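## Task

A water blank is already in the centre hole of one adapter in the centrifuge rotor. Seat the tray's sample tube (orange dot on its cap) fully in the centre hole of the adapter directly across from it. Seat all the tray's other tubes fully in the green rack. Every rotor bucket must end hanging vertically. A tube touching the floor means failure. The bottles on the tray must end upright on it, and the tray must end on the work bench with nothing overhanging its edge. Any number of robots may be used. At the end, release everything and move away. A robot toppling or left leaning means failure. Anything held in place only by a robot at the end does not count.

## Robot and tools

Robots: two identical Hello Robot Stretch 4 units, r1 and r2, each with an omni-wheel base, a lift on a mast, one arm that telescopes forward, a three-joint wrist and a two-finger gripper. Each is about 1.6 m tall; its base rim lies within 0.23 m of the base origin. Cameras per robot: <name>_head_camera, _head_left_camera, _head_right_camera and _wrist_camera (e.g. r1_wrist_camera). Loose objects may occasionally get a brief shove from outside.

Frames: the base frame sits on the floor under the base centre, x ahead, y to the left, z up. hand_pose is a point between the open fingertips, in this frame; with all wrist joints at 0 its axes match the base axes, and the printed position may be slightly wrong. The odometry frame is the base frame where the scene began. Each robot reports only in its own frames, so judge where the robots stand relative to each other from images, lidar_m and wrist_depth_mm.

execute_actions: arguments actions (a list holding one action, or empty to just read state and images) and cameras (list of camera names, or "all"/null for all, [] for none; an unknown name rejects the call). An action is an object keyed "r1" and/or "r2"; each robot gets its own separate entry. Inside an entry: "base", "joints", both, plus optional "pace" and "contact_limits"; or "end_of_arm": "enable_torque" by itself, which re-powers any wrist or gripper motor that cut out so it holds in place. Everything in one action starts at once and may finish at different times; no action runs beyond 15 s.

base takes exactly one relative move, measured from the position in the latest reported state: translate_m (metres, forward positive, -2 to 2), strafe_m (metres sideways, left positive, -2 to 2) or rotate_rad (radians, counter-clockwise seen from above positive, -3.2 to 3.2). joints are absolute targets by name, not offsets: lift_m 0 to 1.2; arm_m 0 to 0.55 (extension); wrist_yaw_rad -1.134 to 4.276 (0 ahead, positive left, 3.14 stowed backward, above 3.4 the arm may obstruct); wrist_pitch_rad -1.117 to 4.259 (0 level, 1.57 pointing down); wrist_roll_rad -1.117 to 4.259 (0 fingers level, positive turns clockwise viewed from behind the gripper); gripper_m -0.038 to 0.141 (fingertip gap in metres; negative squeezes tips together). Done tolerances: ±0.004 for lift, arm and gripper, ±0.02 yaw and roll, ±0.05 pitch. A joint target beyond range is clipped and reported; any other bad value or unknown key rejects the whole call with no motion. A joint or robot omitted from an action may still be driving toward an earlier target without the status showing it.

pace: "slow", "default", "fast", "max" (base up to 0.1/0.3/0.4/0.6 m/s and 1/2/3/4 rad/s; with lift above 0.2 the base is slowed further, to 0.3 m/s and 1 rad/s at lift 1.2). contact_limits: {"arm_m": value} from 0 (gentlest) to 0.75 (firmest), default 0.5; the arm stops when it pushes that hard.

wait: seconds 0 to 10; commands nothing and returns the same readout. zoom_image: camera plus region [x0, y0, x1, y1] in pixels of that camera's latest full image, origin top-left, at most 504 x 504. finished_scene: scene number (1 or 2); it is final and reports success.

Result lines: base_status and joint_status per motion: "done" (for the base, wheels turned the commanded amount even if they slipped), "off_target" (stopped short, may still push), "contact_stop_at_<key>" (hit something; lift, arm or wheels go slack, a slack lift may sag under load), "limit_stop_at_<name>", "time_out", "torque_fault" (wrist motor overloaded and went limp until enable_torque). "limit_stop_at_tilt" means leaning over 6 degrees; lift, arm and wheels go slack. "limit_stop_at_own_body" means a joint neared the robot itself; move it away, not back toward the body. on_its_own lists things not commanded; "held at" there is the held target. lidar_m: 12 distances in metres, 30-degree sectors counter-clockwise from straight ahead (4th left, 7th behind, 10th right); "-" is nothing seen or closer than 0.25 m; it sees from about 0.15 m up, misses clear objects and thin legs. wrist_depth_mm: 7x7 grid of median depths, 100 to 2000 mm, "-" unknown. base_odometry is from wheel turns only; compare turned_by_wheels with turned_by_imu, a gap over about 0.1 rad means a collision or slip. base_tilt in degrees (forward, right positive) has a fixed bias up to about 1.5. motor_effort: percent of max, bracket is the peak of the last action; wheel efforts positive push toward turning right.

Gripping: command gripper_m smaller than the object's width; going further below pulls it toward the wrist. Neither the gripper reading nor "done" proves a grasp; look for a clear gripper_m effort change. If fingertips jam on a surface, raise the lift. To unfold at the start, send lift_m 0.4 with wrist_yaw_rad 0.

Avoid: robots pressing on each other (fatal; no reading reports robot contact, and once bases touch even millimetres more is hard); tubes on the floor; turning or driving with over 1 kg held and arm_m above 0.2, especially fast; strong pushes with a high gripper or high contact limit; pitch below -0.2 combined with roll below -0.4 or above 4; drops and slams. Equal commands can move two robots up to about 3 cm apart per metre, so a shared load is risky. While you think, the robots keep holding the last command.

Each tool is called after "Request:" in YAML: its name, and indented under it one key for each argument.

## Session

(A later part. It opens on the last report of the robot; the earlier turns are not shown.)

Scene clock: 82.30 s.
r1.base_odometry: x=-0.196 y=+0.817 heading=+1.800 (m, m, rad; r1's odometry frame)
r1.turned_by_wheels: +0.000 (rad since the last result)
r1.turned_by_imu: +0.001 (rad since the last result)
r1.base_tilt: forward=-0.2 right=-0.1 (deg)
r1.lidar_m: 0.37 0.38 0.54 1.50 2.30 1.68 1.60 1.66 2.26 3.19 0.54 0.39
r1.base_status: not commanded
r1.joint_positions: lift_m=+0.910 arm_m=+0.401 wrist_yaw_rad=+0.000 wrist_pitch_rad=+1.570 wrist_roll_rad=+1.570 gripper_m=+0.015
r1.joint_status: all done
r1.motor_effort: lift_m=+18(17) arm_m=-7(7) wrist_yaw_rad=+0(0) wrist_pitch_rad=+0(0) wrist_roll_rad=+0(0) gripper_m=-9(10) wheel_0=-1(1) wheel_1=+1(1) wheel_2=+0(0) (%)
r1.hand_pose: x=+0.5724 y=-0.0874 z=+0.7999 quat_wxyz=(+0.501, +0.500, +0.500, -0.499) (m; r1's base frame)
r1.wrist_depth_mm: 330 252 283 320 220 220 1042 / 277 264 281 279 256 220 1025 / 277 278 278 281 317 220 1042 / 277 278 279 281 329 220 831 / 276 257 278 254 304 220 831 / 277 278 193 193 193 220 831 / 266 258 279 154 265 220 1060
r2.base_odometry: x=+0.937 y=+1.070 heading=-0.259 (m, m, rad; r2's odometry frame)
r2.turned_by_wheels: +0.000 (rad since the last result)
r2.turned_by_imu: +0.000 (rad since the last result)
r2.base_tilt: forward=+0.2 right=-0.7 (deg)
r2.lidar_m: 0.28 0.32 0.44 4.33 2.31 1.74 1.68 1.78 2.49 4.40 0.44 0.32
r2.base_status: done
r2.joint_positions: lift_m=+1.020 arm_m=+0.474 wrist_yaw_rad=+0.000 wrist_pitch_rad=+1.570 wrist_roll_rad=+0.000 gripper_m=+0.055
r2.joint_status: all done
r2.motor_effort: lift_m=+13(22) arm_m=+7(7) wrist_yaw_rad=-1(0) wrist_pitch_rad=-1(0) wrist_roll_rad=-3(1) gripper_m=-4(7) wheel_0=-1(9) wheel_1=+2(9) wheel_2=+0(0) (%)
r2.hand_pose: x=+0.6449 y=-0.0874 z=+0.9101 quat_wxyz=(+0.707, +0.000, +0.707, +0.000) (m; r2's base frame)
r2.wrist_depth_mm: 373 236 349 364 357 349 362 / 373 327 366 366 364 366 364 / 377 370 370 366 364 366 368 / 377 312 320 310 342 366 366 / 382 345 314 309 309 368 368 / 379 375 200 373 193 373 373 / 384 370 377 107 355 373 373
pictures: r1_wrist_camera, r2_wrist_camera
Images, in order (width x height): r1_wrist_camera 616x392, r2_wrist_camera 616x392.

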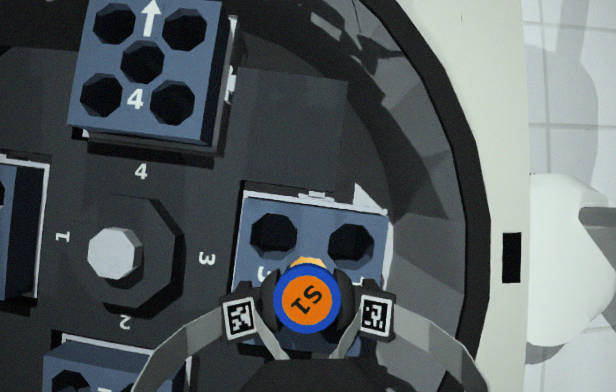

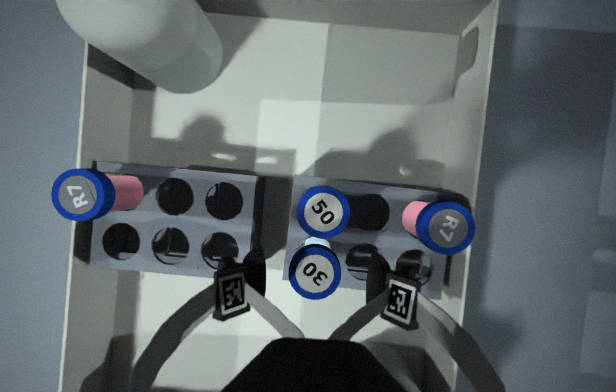

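Request:
execute_actions:
  actions:
    - {"r1":{"joints":{"gripper_m":0.06}},"r2":{"joints":{"lift_m":0.97,"arm_m":0.467}}}
  cameras: ["r2_wrist_camera"]

Request:
execute_actions:
  actions:
    - {"r1":{"joints":{"lift_m":0.99}},"r2":{"joints":{"gripper_m":0.015}}}
  cameras: ["r1_wrist_camera","r2_wrist_camera"]

Scene clock: 95.33 s.
r1.base_odometry: x=-0.196 y=+0.817 heading=+1.800 (m, m, rad; r1's odometry frame)
r1.turned_by_wheels: +0.000 (rad since the last result)
r1.turned_by_imu: +0.001 (rad since the last result)
r1.base_tilt: forward=+0.0 right=-0.1 (deg)
r1.lidar_m: 0.37 0.40 0.56 1.49 2.29 1.68 1.59 1.63 2.26 3.20 0.55 0.39
r1.base_status: not commanded
r1.joint_positions: lift_m=+0.910 arm_m=+0.401 wrist_yaw_rad=+0.000 wrist_pitch_rad=+1.570 wrist_roll_rad=+1.570 gripper_m=+0.060
r1.joint_status: all done
r1.motor_effort: lift_m=+18(18) arm_m=-7(7) wrist_yaw_rad=-2(0) wrist_pitch_rad=+0(1) wrist_roll_rad=+2(1) gripper_m=-4(13) wheel_0=-2(1) wheel_1=+1(1) wheel_2=+0(0) (%)
r1.hand_pose: x=+0.5724 y=-0.0874 z=+0.7999 quat_wxyz=(+0.501, +0.500, +0.500, -0.499) (m; r1's base frame)
r1.wrist_depth_mm: 329 252 283 320 220 220 1042 / 277 264 278 282 256 220 1042 / 277 277 279 279 319 219 1060 / 277 277 278 281 330 220 820 / 277 258 279 253 303 220 820 / 277 277 202 253 202 220 820 / 266 259 278 149 272 220 1042
r2.base_odometry: x=+0.937 y=+1.070 heading=-0.259 (m, m, rad; r2's odometry frame)
r2.turned_by_wheels: +0.000 (rad since the last result)
r2.turned_by_imu: +0.000 (rad since the last result)
r2.base_tilt: forward=+0.3 right=-0.7 (deg)
r2.lidar_m: 0.29 0.32 0.44 4.33 2.29 1.73 1.66 1.77 2.50 4.40 0.42 0.30
r2.base_status: not commanded
r2.joint_positions: lift_m=+0.970 arm_m=+0.468 wrist_yaw_rad=+0.000 wrist_pitch_rad=+1.570 wrist_roll_rad=+0.000 gripper_m=+0.055
r2.joint_status: all done
r2.motor_effort: lift_m=+13(14) arm_m=-8(7) wrist_yaw_rad=-1(1) wrist_pitch_rad=-1(1) wrist_roll_rad=-1(0) gripper_m=-2(5) wheel_0=-1(1) wheel_1=+2(2) wheel_2=+0(0) (%)
r2.hand_pose: x=+0.6395 y=-0.0874 z=+0.8601 quat_wxyz=(+0.707, +0.000, +0.707, +0.000) (m; r2's base frame)
r2.wrist_depth_mm: 274 239 317 315 312 306 312 / 290 319 319 317 315 297 314 / 267 319 319 319 319 307 315 / 202 262 270 199 258 256 317 / 270 264 262 257 259 247 319 / 289 325 199 201 193 276 322 / 296 329 325 107 322 289 324
pictures: r2_wrist_camera
Images, in order (width x height): r2_wrist_camera 616x392.

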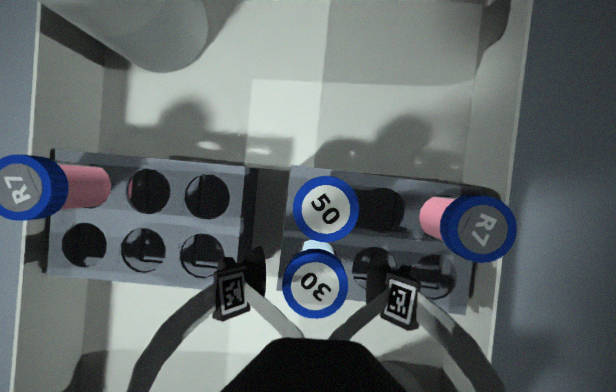

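Scene clock: 96.63 s.
r1.base_odometry: x=-0.196 y=+0.817 heading=+1.800 (m, m, rad; r1's odometry frame)
r1.turned_by_wheels: +0.000 (rad since the last result)
r1.turned_by_imu: +0.000 (rad since the last result)
r1.base_tilt: forward=-0.2 right=-0.2 (deg)
r1.lidar_m: 0.37 0.39 0.55 1.49 2.29 1.64 1.58 1.64 2.27 3.20 0.54 0.40
r1.base_status: not commanded
r1.joint_positions: lift_m=+0.990 arm_m=+0.401 wrist_yaw_rad=+0.000 wrist_pitch_rad=+1.570 wrist_roll_rad=+1.570 gripper_m=+0.060
r1.joint_status: all done
r1.motor_effort: lift_m=+22(25) arm_m=-7(7) wrist_yaw_rad=-1(1) wrist_pitch_rad=+0(1) wrist_roll_rad=+1(1) gripper_m=-3(3) wheel_0=-1(1) wheel_1=+1(1) wheel_2=+0(0) (%)
r1.hand_pose: x=+0.5724 y=-0.0874 z=+0.8795 quat_wxyz=(+0.501, +0.500, +0.500, -0.499) (m; r1's base frame)
r1.wrist_depth_mm: 343 373 389 319 300 1138 1138 / 370 355 340 424 298 1118 1138 / 355 357 359 362 319 1118 1118 / 330 355 359 362 364 904 917 / 336 340 357 334 340 904 904 / 355 357 202 359 202 904 917 / 357 330 359 149 298 1138 1138
r2.base_odometry: x=+0.937 y=+1.070 heading=-0.259 (m, m, rad; r2's odometry frame)
r2.turned_by_wheels: +0.000 (rad since the last result)
r2.turned_by_imu: +0.000 (rad since the last result)
r2.base_tilt: forward=+0.2 right=-0.7 (deg)
r2.lidar_m: 0.29 0.32 0.45 4.33 2.30 1.72 1.66 1.76 2.48 4.40 0.42 0.30
r2.base_status: not commanded
r2.joint_positions: lift_m=+0.970 arm_m=+0.468 wrist_yaw_rad=+0.000 wrist_pitch_rad=+1.570 wrist_roll_rad=+0.000 gripper_m=+0.015
r2.joint_status: all done
r2.motor_effort: lift_m=+13(13) arm_m=-8(8) wrist_yaw_rad=+0(0) wrist_pitch_rad=-2(2) wrist_roll_rad=+1(0) gripper_m=-10(7) wheel_0=-1(1) wheel_1=+2(2) wheel_2=+0(0) (%)
r2.hand_pose: x=+0.6395 y=-0.0874 z=+0.8601 quat_wxyz=(+0.707, +0.000, +0.707, +0.000) (m; r2's base frame)
r2.wrist_depth_mm: 274 240 315 315 312 303 314 / 291 317 319 315 314 296 314 / 268 319 319 317 317 306 315 / 203 263 270 199 258 257 319 / 268 263 283 206 258 247 319 / 289 324 190 193 190 277 320 / 296 327 325 107 322 265 324
pictures: r1_wrist_camera, r2_wrist_camera
Images, in order (width x height): r1_wrist_camera 616x392, r2_wrist_camera 616x392.

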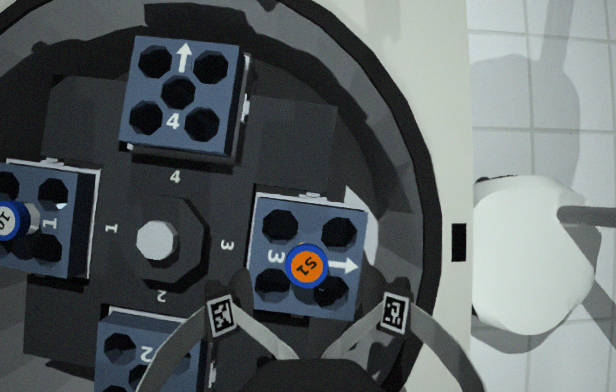

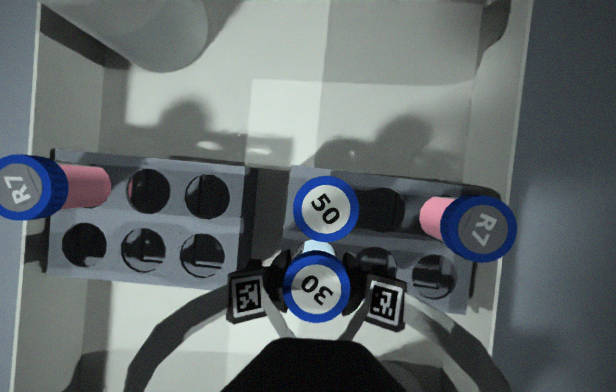

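Request:
execute_actions:
  actions:
    - {"r1":{"joints":{"lift_m":1.2,"gripper_m":0.055}},"r2":{"joints":{"lift_m":1.2}}}
  cameras: []

Request:
execute_actions:
  actions:
    - {"r1":{"base":{"strafe_m":1.136}},"r2":{"base":{"strafe_m":-0.4},"joints":{"arm_m":0.4}}}
  cameras: ["r2_wrist_camera"]

Request:
execute_actions:
  actions:
    - {"r1":{"base":{"translate_m":0.08},"joints":{"arm_m":0.52}}}
  cameras: ["r1_wrist_camera"]

Scene clock: 103.77 s.
r1.base_odometry: x=-0.196 y=+0.817 heading=+1.800 (m, m, rad; r1's odometry frame)
r1.turned_by_wheels: +0.000 (rad since the last result)
r1.turned_by_imu: +0.001 (rad since the last result)
r1.base_tilt: forward=-0.2 right=-0.1 (deg)
r1.lidar_m: 0.37 0.39 0.54 1.51 2.31 1.67 1.59 1.67 2.24 3.20 0.55 0.39
r1.base_status: not commanded
r1.joint_positions: lift_m=+1.199 arm_m=+0.401 wrist_yaw_rad=+0.000 wrist_pitch_rad=+1.570 wrist_roll_rad=+1.570 gripper_m=+0.055
r1.joint_status: all done
r1.motor_effort: lift_m=+23(25) arm_m=-7(7) wrist_yaw_rad=-2(1) wrist_pitch_rad=+0(1) wrist_roll_rad=+0(1) gripper_m=-4(2) wheel_0=-1(1) wheel_1=+1(1) wheel_2=+0(0) (%)
r1.hand_pose: x=+0.5724 y=-0.0874 z=+1.0889 quat_wxyz=(+0.501, +0.500, +0.500, -0.499) (m; r1's base frame)
r1.wrist_depth_mm: 504 504 508 508 1336 1336 1336 / 504 504 564 508 512 1336 1336 / 500 569 549 569 508 1336 1336 / 508 549 564 634 569 1138 1336 / 504 569 569 544 569 1118 1366 / 500 569 209 569 199 1336 1366 / 504 504 564 144 508 1336 1336
r2.base_odometry: x=+0.937 y=+1.070 heading=-0.259 (m, m, rad; r2's odometry frame)
r2.turned_by_wheels: +0.000 (rad since the last result)
r2.turned_by_imu: -0.001 (rad since the last result)
r2.base_tilt: forward=+0.2 right=-0.6 (deg)
r2.lidar_m: 0.28 0.30 0.43 4.34 2.30 1.74 1.68 1.77 2.48 4.39 0.40 0.31
r2.base_status: not commanded
r2.joint_positions: lift_m=+1.200 arm_m=+0.468 wrist_yaw_rad=+0.000 wrist_pitch_rad=+1.570 wrist_roll_rad=+0.000 gripper_m=+0.015
r2.joint_status: all done
r2.motor_effort: lift_m=+23(23) arm_m=-8(8) wrist_yaw_rad=-1(1) wrist_pitch_rad=-1(2) wrist_roll_rad=+0(0) gripper_m=-9(7) wheel_0=-1(1) wheel_1=+2(2) wheel_2=+1(0) (%)
r2.hand_pose: x=+0.6395 y=-0.0874 z=+1.0893 quat_wxyz=(+0.707, +0.000, +0.707, +0.000) (m; r2's base frame)
r2.wrist_depth_mm: 549 549 544 539 539 535 535 / 554 549 424 544 539 539 539 / 559 554 544 544 539 544 539 / 559 559 488 512 492 544 539 / 559 554 549 264 544 549 549 / 559 564 190 193 190 549 549 / 559 564 554 107 554 559 549
pictures: none
No camera images: the call's "cameras" was empty. Leave "cameras" out to get every camera's image.

Scene clock: 108.87 s.
r1.base_odometry: x=-1.302 y=+0.559 heading=+1.800 (m, m, rad; r1's odometry frame)
r1.turned_by_wheels: +0.000 (rad since the last result)
r1.turned_by_imu: +0.000 (rad since the last result)
r1.base_tilt: forward=-0.2 right=+0.0 (deg)
r1.lidar_m: 0.35 0.39 0.55 4.41 2.29 1.69 1.60 1.66 2.28 1.50 0.54 0.39
r1.base_status: done
r1.joint_positions: lift_m=+1.199 arm_m=+0.401 wrist_yaw_rad=+0.000 wrist_pitch_rad=+1.570 wrist_roll_rad=+1.570 gripper_m=+0.055
r1.joint_status: not commanded
r1.motor_effort: lift_m=+22(23) arm_m=-7(7) wrist_yaw_rad=+0(1) wrist_pitch_rad=+0(1) wrist_roll_rad=+2(1) gripper_m=-4(6) wheel_0=+1(6) wheel_1=-1(6) wheel_2=+0(1) (%)
r1.hand_pose: x=+0.5724 y=-0.0874 z=+1.0889 quat_wxyz=(+0.501, +0.500, +0.500, -0.499) (m; r1's base frame)
r1.wrist_depth_mm: 549 549 549 559 554 1336 1366 / 549 549 554 554 559 1336 1336 / 549 554 559 554 559 1336 1366 / 549 549 549 554 554 1118 1366 / 549 492 418 554 559 1118 1336 / 544 539 209 554 200 1336 1366 / 544 488 549 144 559 1336 1336
r2.base_odometry: x=+0.834 y=+0.684 heading=-0.259 (m, m, rad; r2's odometry frame)
r2.turned_by_wheels: +0.000 (rad since the last result)
r2.turned_by_imu: -0.002 (rad since the last result)
r2.base_tilt: forward=+0.3 right=-0.7 (deg)
r2.lidar_m: 0.26 0.28 0.43 1.65 2.37 1.74 1.69 1.77 2.50 3.99 0.40 0.29
r2.base_status: done
r2.joint_positions: lift_m=+1.200 arm_m=+0.401 wrist_yaw_rad=+0.000 wrist_pitch_rad=+1.570 wrist_roll_rad=+0.000 gripper_m=+0.015
r2.joint_status: all done
r2.motor_effort: lift_m=+23(23) arm_m=-8(12) wrist_yaw_rad=-1(1) wrist_pitch_rad=-3(1) wrist_roll_rad=-2(1) gripper_m=-10(9) wheel_0=-1(9) wheel_1=+0(6) wheel_2=+0(1) (%)
r2.hand_pose: x=+0.5724 y=-0.0874 z=+1.0893 quat_wxyz=(+0.707, +0.000, +0.707, +0.000) (m; r2's base frame)
r2.wrist_depth_mm: 544 549 549 544 539 539 1255 / 549 549 544 539 544 539 1255 / 492 554 549 554 496 539 1308 / 564 554 549 549 549 549 1281 / 462 554 559 262 554 554 1281 / 564 559 190 194 189 554 1336 / 569 569 564 107 554 554 1308
pictures: r2_wrist_camera
Images, in order (width x height): r2_wrist_camera 616x392.

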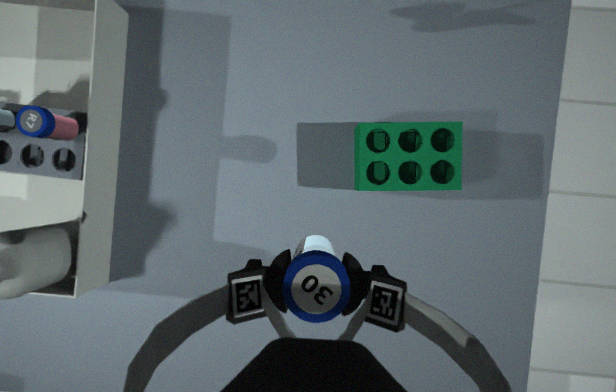

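Scene clock: 110.27 s.
r1.base_odometry: x=-1.320 y=+0.637 heading=+1.800 (m, m, rad; r1's odometry frame)
r1.turned_by_wheels: +0.000 (rad since the last result)
r1.turned_by_imu: +0.001 (rad since the last result)
r1.base_tilt: forward=-0.2 right=-0.1 (deg)
r1.lidar_m: 0.29 0.30 0.43 4.40 2.38 1.76 1.69 1.75 2.37 1.21 0.43 0.30
r1.base_status: done
r1.joint_positions: lift_m=+1.199 arm_m=+0.519 wrist_yaw_rad=+0.000 wrist_pitch_rad=+1.570 wrist_roll_rad=+1.570 gripper_m=+0.055
r1.joint_status: all done
r1.motor_effort: lift_m=+22(22) arm_m=+6(6) wrist_yaw_rad=+0(2) wrist_pitch_rad=+1(0) wrist_roll_rad=+0(1) gripper_m=-3(1) wheel_0=+1(6) wheel_1=+1(5) wheel_2=+2(8) (%)
r1.hand_pose: x=+0.6901 y=-0.0874 z=+1.0889 quat_wxyz=(+0.501, +0.500, +0.500, -0.499) (m; r1's base frame)
r1.wrist_depth_mm: 549 549 554 554 559 559 1366 / 549 549 554 559 559 564 946 / 549 549 554 554 559 559 1336 / 549 549 554 554 554 554 1042 / 549 549 549 544 424 559 1118 / 549 549 210 549 199 559 854 / 1098 549 549 144 554 559 960
r2.base_odometry: x=+0.834 y=+0.684 heading=-0.259 (m, m, rad; r2's odometry frame)
r2.turned_by_wheels: +0.000 (rad since the last result)
r2.turned_by_imu: +0.000 (rad since the last result)
r2.base_tilt: forward=+0.1 right=-0.7 (deg)
r2.lidar_m: 0.27 0.30 0.41 1.63 2.34 1.73 1.69 1.78 2.52 4.00 0.41 0.29
r2.base_status: not commanded
r2.joint_positions: lift_m=+1.200 arm_m=+0.401 wrist_yaw_rad=+0.000 wrist_pitch_rad=+1.570 wrist_roll_rad=+0.000 gripper_m=+0.015
r2.joint_status: not commanded
r2.motor_effort: lift_m=+23(23) arm_m=-8(7) wrist_yaw_rad=-1(1) wrist_pitch_rad=-2(2) wrist_roll_rad=-1(1) gripper_m=-12(8) wheel_0=-1(1) wheel_1=+0(0) wheel_2=+1(0) (%)
r2.hand_pose: x=+0.5724 y=-0.0874 z=+1.0893 quat_wxyz=(+0.707, +0.000, +0.707, +0.000) (m; r2's base frame)
r2.wrist_depth_mm: 549 549 544 539 544 539 1255 / 549 549 544 544 544 539 1281 / 492 554 549 549 496 539 1281 / 559 559 559 554 554 544 1281 / 462 564 559 262 549 549 1308 / 564 564 190 194 190 554 1281 / 569 564 564 107 554 549 1308
pictures: r1_wrist_camera
Images, in order (width x height): r1_wrist_camera 616x392.

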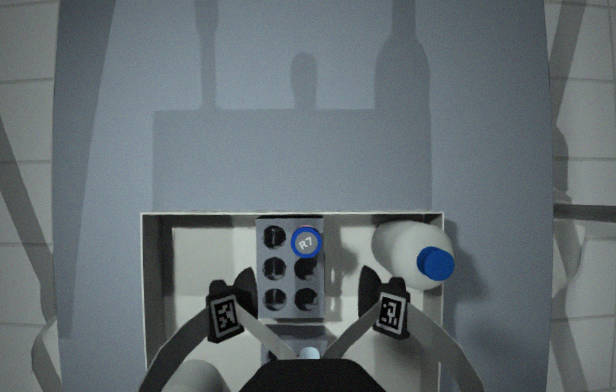

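Request:
execute_actions:
  actions:
    - {"r1":{"joints":{"lift_m":0.97,"arm_m":0.517}},"r2":{"base":{"strafe_m":-0.157},"joints":{"arm_m":0.49,"lift_m":1.1}}}
  cameras: ["r1_wrist_camera","r2_wrist_camera"]

Scene clock: 119.27 s.
r1.base_odometry: x=-1.320 y=+0.637 heading=+1.800 (m, m, rad; r1's odometry frame)
r1.turned_by_wheels: +0.000 (rad since the last result)
r1.turned_by_imu: +0.001 (rad since the last result)
r1.base_tilt: forward=-0.2 right=-0.1 (deg)
r1.lidar_m: 0.28 0.32 0.42 4.39 2.38 1.77 1.68 1.73 2.39 1.18 0.43 0.30
r1.base_status: not commanded
r1.joint_positions: lift_m=+0.970 arm_m=+0.518 wrist_yaw_rad=+0.000 wrist_pitch_rad=+1.570 wrist_roll_rad=+1.570 gripper_m=+0.055
r1.joint_status: all done
r1.motor_effort: lift_m=+18(21) arm_m=-7(6) wrist_yaw_rad=-3(1) wrist_pitch_rad=+0(1) wrist_roll_rad=+0(2) gripper_m=-3(2) wheel_0=+1(1) wheel_1=+1(1) wheel_2=+2(1) (%)
r1.hand_pose: x=+0.6894 y=-0.0874 z=+0.8599 quat_wxyz=(+0.501, +0.500, +0.500, -0.499) (m; r1's base frame)
r1.wrist_depth_mm: 319 320 322 324 324 325 327 / 319 320 322 322 324 327 327 / 319 320 324 324 324 325 325 / 317 320 322 324 325 325 327 / 279 317 290 260 322 248 250 / 293 319 209 199 200 200 180 / 290 317 259 144 322 187 -
r2.base_odometry: x=+0.794 y=+0.532 heading=-0.259 (m, m, rad; r2's odometry frame)
r2.turned_by_wheels: +0.000 (rad since the last result)
r2.turned_by_imu: -0.001 (rad since the last result)
r2.base_tilt: forward=+0.2 right=-0.5 (deg)
r2.lidar_m: 0.27 0.30 0.42 1.26 2.35 1.76 1.70 1.78 2.50 3.84 4.02 0.30
r2.base_status: done
r2.joint_positions: lift_m=+1.100 arm_m=+0.489 wrist_yaw_rad=+0.000 wrist_pitch_rad=+1.570 wrist_roll_rad=+0.000 gripper_m=+0.015
r2.joint_status: all done
r2.motor_effort: lift_m=+13(20) arm_m=+8(10) wrist_yaw_rad=+0(0) wrist_pitch_rad=-2(3) wrist_roll_rad=-1(0) gripper_m=-10(8) wheel_0=-1(9) wheel_1=+2(8) wheel_2=+1(0) (%)
r2.hand_pose: x=+0.6598 y=-0.0874 z=+0.9901 quat_wxyz=(+0.707, +0.000, +0.707, +0.000) (m; r2's base frame)
r2.wrist_depth_mm: 452 449 445 445 439 1160 1182 / 455 449 449 452 445 1182 1182 / 449 455 452 449 449 1205 1182 / 459 455 449 449 449 1229 1205 / 462 455 449 265 452 1205 1229 / 462 459 190 194 190 1205 1205 / 466 462 462 107 455 1229 1229
pictures: r1_wrist_camera, r2_wrist_camera
Images, in order (width x height): r1_wrist_camera 616x392, r2_wrist_camera 616x392.

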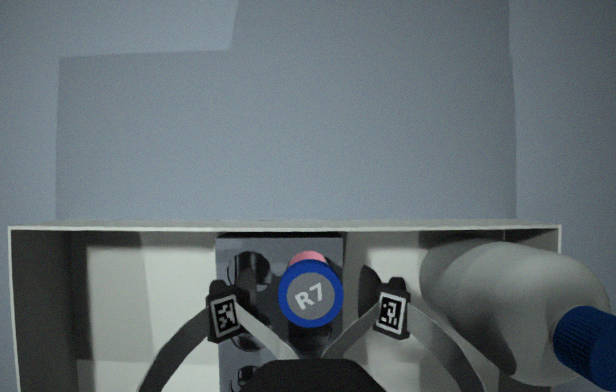

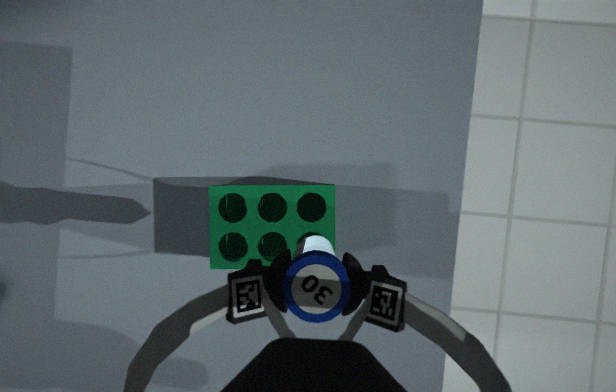

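Request:
execute_actions:
  actions:
    - {"r1":{"joints":{"gripper_m":0.015}},"r2":{"base":{"strafe_m":0.004},"joints":{"arm_m":0.479}}}
  cameras: []

Request:
execute_actions:
  actions:
    - {"r1":{"joints":{"lift_m":1.2}},"r2":{"joints":{"lift_m":0.98},"pace":"slow"}}
  cameras: ["r1_wrist_camera","r2_wrist_camera"]

Scene clock: 125.10 s.
r1.base_odometry: x=-1.320 y=+0.637 heading=+1.800 (m, m, rad; r1's odometry frame)
r1.turned_by_wheels: +0.000 (rad since the last result)
r1.turned_by_imu: +0.001 (rad since the last result)
r1.base_tilt: forward=-0.2 right=-0.1 (deg)
r1.lidar_m: 0.28 0.31 0.44 4.41 2.38 1.77 1.68 1.73 2.36 1.21 0.43 0.31
r1.base_status: not commanded
r1.joint_positions: lift_m=+0.970 arm_m=+0.518 wrist_yaw_rad=+0.000 wrist_pitch_rad=+1.570 wrist_roll_rad=+1.570 gripper_m=+0.015
r1.joint_status: all done
r1.motor_effort: lift_m=+18(18) arm_m=-7(7) wrist_yaw_rad=-1(2) wrist_pitch_rad=-1(1) wrist_roll_rad=+2(0) gripper_m=-10(10) wheel_0=+1(1) wheel_1=+1(1) wheel_2=+2(1) (%)
r1.hand_pose: x=+0.6893 y=-0.0874 z=+0.8599 quat_wxyz=(+0.501, +0.500, +0.500, -0.499) (m; r1's base frame)
r1.wrist_depth_mm: 319 320 322 322 325 325 327 / 319 319 322 324 325 325 327 / 319 320 322 324 324 325 327 / 319 320 322 324 325 327 327 / 279 317 290 259 320 249 249 / 293 319 198 193 191 200 180 / 290 317 259 153 320 185 -
r2.base_odometry: x=+0.795 y=+0.536 heading=-0.259 (m, m, rad; r2's odometry frame)
r2.turned_by_wheels: +0.000 (rad since the last result)
r2.turned_by_imu: -0.001 (rad since the last result)
r2.base_tilt: forward=+0.2 right=-0.6 (deg)
r2.lidar_m: 0.27 0.30 0.42 1.27 2.36 1.75 1.69 1.80 2.50 3.84 4.03 0.28
r2.base_status: done
r2.joint_positions: lift_m=+1.100 arm_m=+0.480 wrist_yaw_rad=+0.000 wrist_pitch_rad=+1.570 wrist_roll_rad=+0.000 gripper_m=+0.015
r2.joint_status: all done
r2.motor_effort: lift_m=+13(13) arm_m=-8(10) wrist_yaw_rad=-1(0) wrist_pitch_rad=-2(1) wrist_roll_rad=-1(1) gripper_m=-5(8) wheel_0=-2(7) wheel_1=-1(6) wheel_2=+0(1) (%)
r2.hand_pose: x=+0.6515 y=-0.0874 z=+0.9901 quat_wxyz=(+0.707, +0.000, +0.707, +0.000) (m; r2's base frame)
r2.wrist_depth_mm: 449 449 445 442 442 1205 1182 / 449 449 452 445 445 1205 1182 / 455 452 452 449 449 1182 1205 / 462 462 452 449 449 1205 1182 / 459 459 452 268 452 1205 1182 / 466 459 190 193 190 1205 1205 / 462 466 459 107 455 455 1229
pictures: none
No camera images: the call's "cameras" was empty. Leave "cameras" out to get every camera's image.

Scene clock: 127.13 s.
r1.base_odometry: x=-1.320 y=+0.637 heading=+1.800 (m, m, rad; r1's odometry frame)
r1.turned_by_wheels: +0.000 (rad since the last result)
r1.turned_by_imu: +0.001 (rad since the last result)
r1.base_tilt: forward=-0.3 right=-0.1 (deg)
r1.lidar_m: 0.29 0.31 0.43 4.40 2.40 1.76 1.69 1.75 2.36 1.20 0.44 0.30
r1.base_status: not commanded
r1.joint_positions: lift_m=+1.199 arm_m=+0.518 wrist_yaw_rad=+0.000 wrist_pitch_rad=+1.570 wrist_roll_rad=+1.570 gripper_m=+0.015
r1.joint_status: all done
r1.motor_effort: lift_m=+23(25) arm_m=-7(7) wrist_yaw_rad=-1(1) wrist_pitch_rad=+0(1) wrist_roll_rad=+2(0) gripper_m=-10(11) wheel_0=+1(1) wheel_1=+1(1) wheel_2=+1(2) (%)
r1.hand_pose: x=+0.6893 y=-0.0874 z=+1.0889 quat_wxyz=(+0.501, +0.500, +0.500, -0.499) (m; r1's base frame)
r1.wrist_depth_mm: 544 554 549 554 554 559 1336 / 544 549 554 554 559 554 960 / 549 549 554 549 559 564 1366 / 544 549 549 554 559 559 1025 / 544 549 549 492 424 559 1118 / 549 544 198 193 191 554 842 / 1138 549 549 153 549 559 946
r2.base_odometry: x=+0.795 y=+0.536 heading=-0.259 (m, m, rad; r2's odometry frame)
r2.turned_by_wheels: +0.000 (rad since the last result)
r2.turned_by_imu: +0.000 (rad since the last result)
r2.base_tilt: forward=+0.2 right=-0.6 (deg)
r2.lidar_m: 0.27 0.28 0.41 1.25 2.35 1.75 1.69 1.80 2.51 3.85 4.02 0.28
r2.base_status: not commanded
r2.joint_positions: lift_m=+0.980 arm_m=+0.480 wrist_yaw_rad=+0.000 wrist_pitch_rad=+1.570 wrist_roll_rad=+0.000 gripper_m=+0.015
r2.joint_status: all done
r2.motor_effort: lift_m=+13(15) arm_m=-8(7) wrist_yaw_rad=-1(1) wrist_pitch_rad=-2(2) wrist_roll_rad=-2(1) gripper_m=-10(8) wheel_0=-1(2) wheel_1=-1(1) wheel_2=+0(0) (%)
r2.hand_pose: x=+0.6515 y=-0.0874 z=+0.8701 quat_wxyz=(+0.707, +0.000, +0.707, +0.000) (m; r2's base frame)
r2.wrist_depth_mm: 330 329 330 329 325 327 1060 / 332 329 329 327 327 325 1060 / 334 330 332 332 329 329 1078 / 338 334 304 273 329 327 1078 / 338 338 273 272 330 330 1098 / 340 338 190 194 190 332 1078 / 342 340 340 107 332 334 1098
pictures: r1_wrist_camera, r2_wrist_camera
Images, in order (width x height): r1_wrist_camera 616x392, r2_wrist_camera 616x392.

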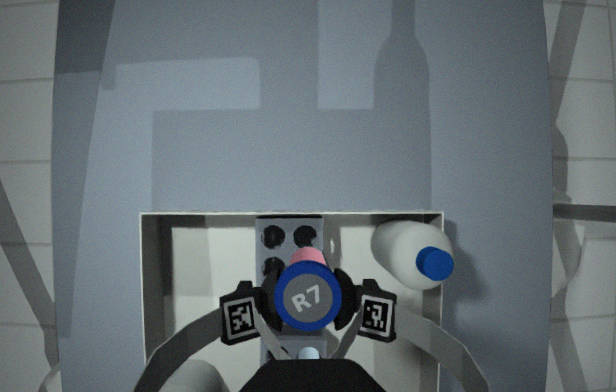

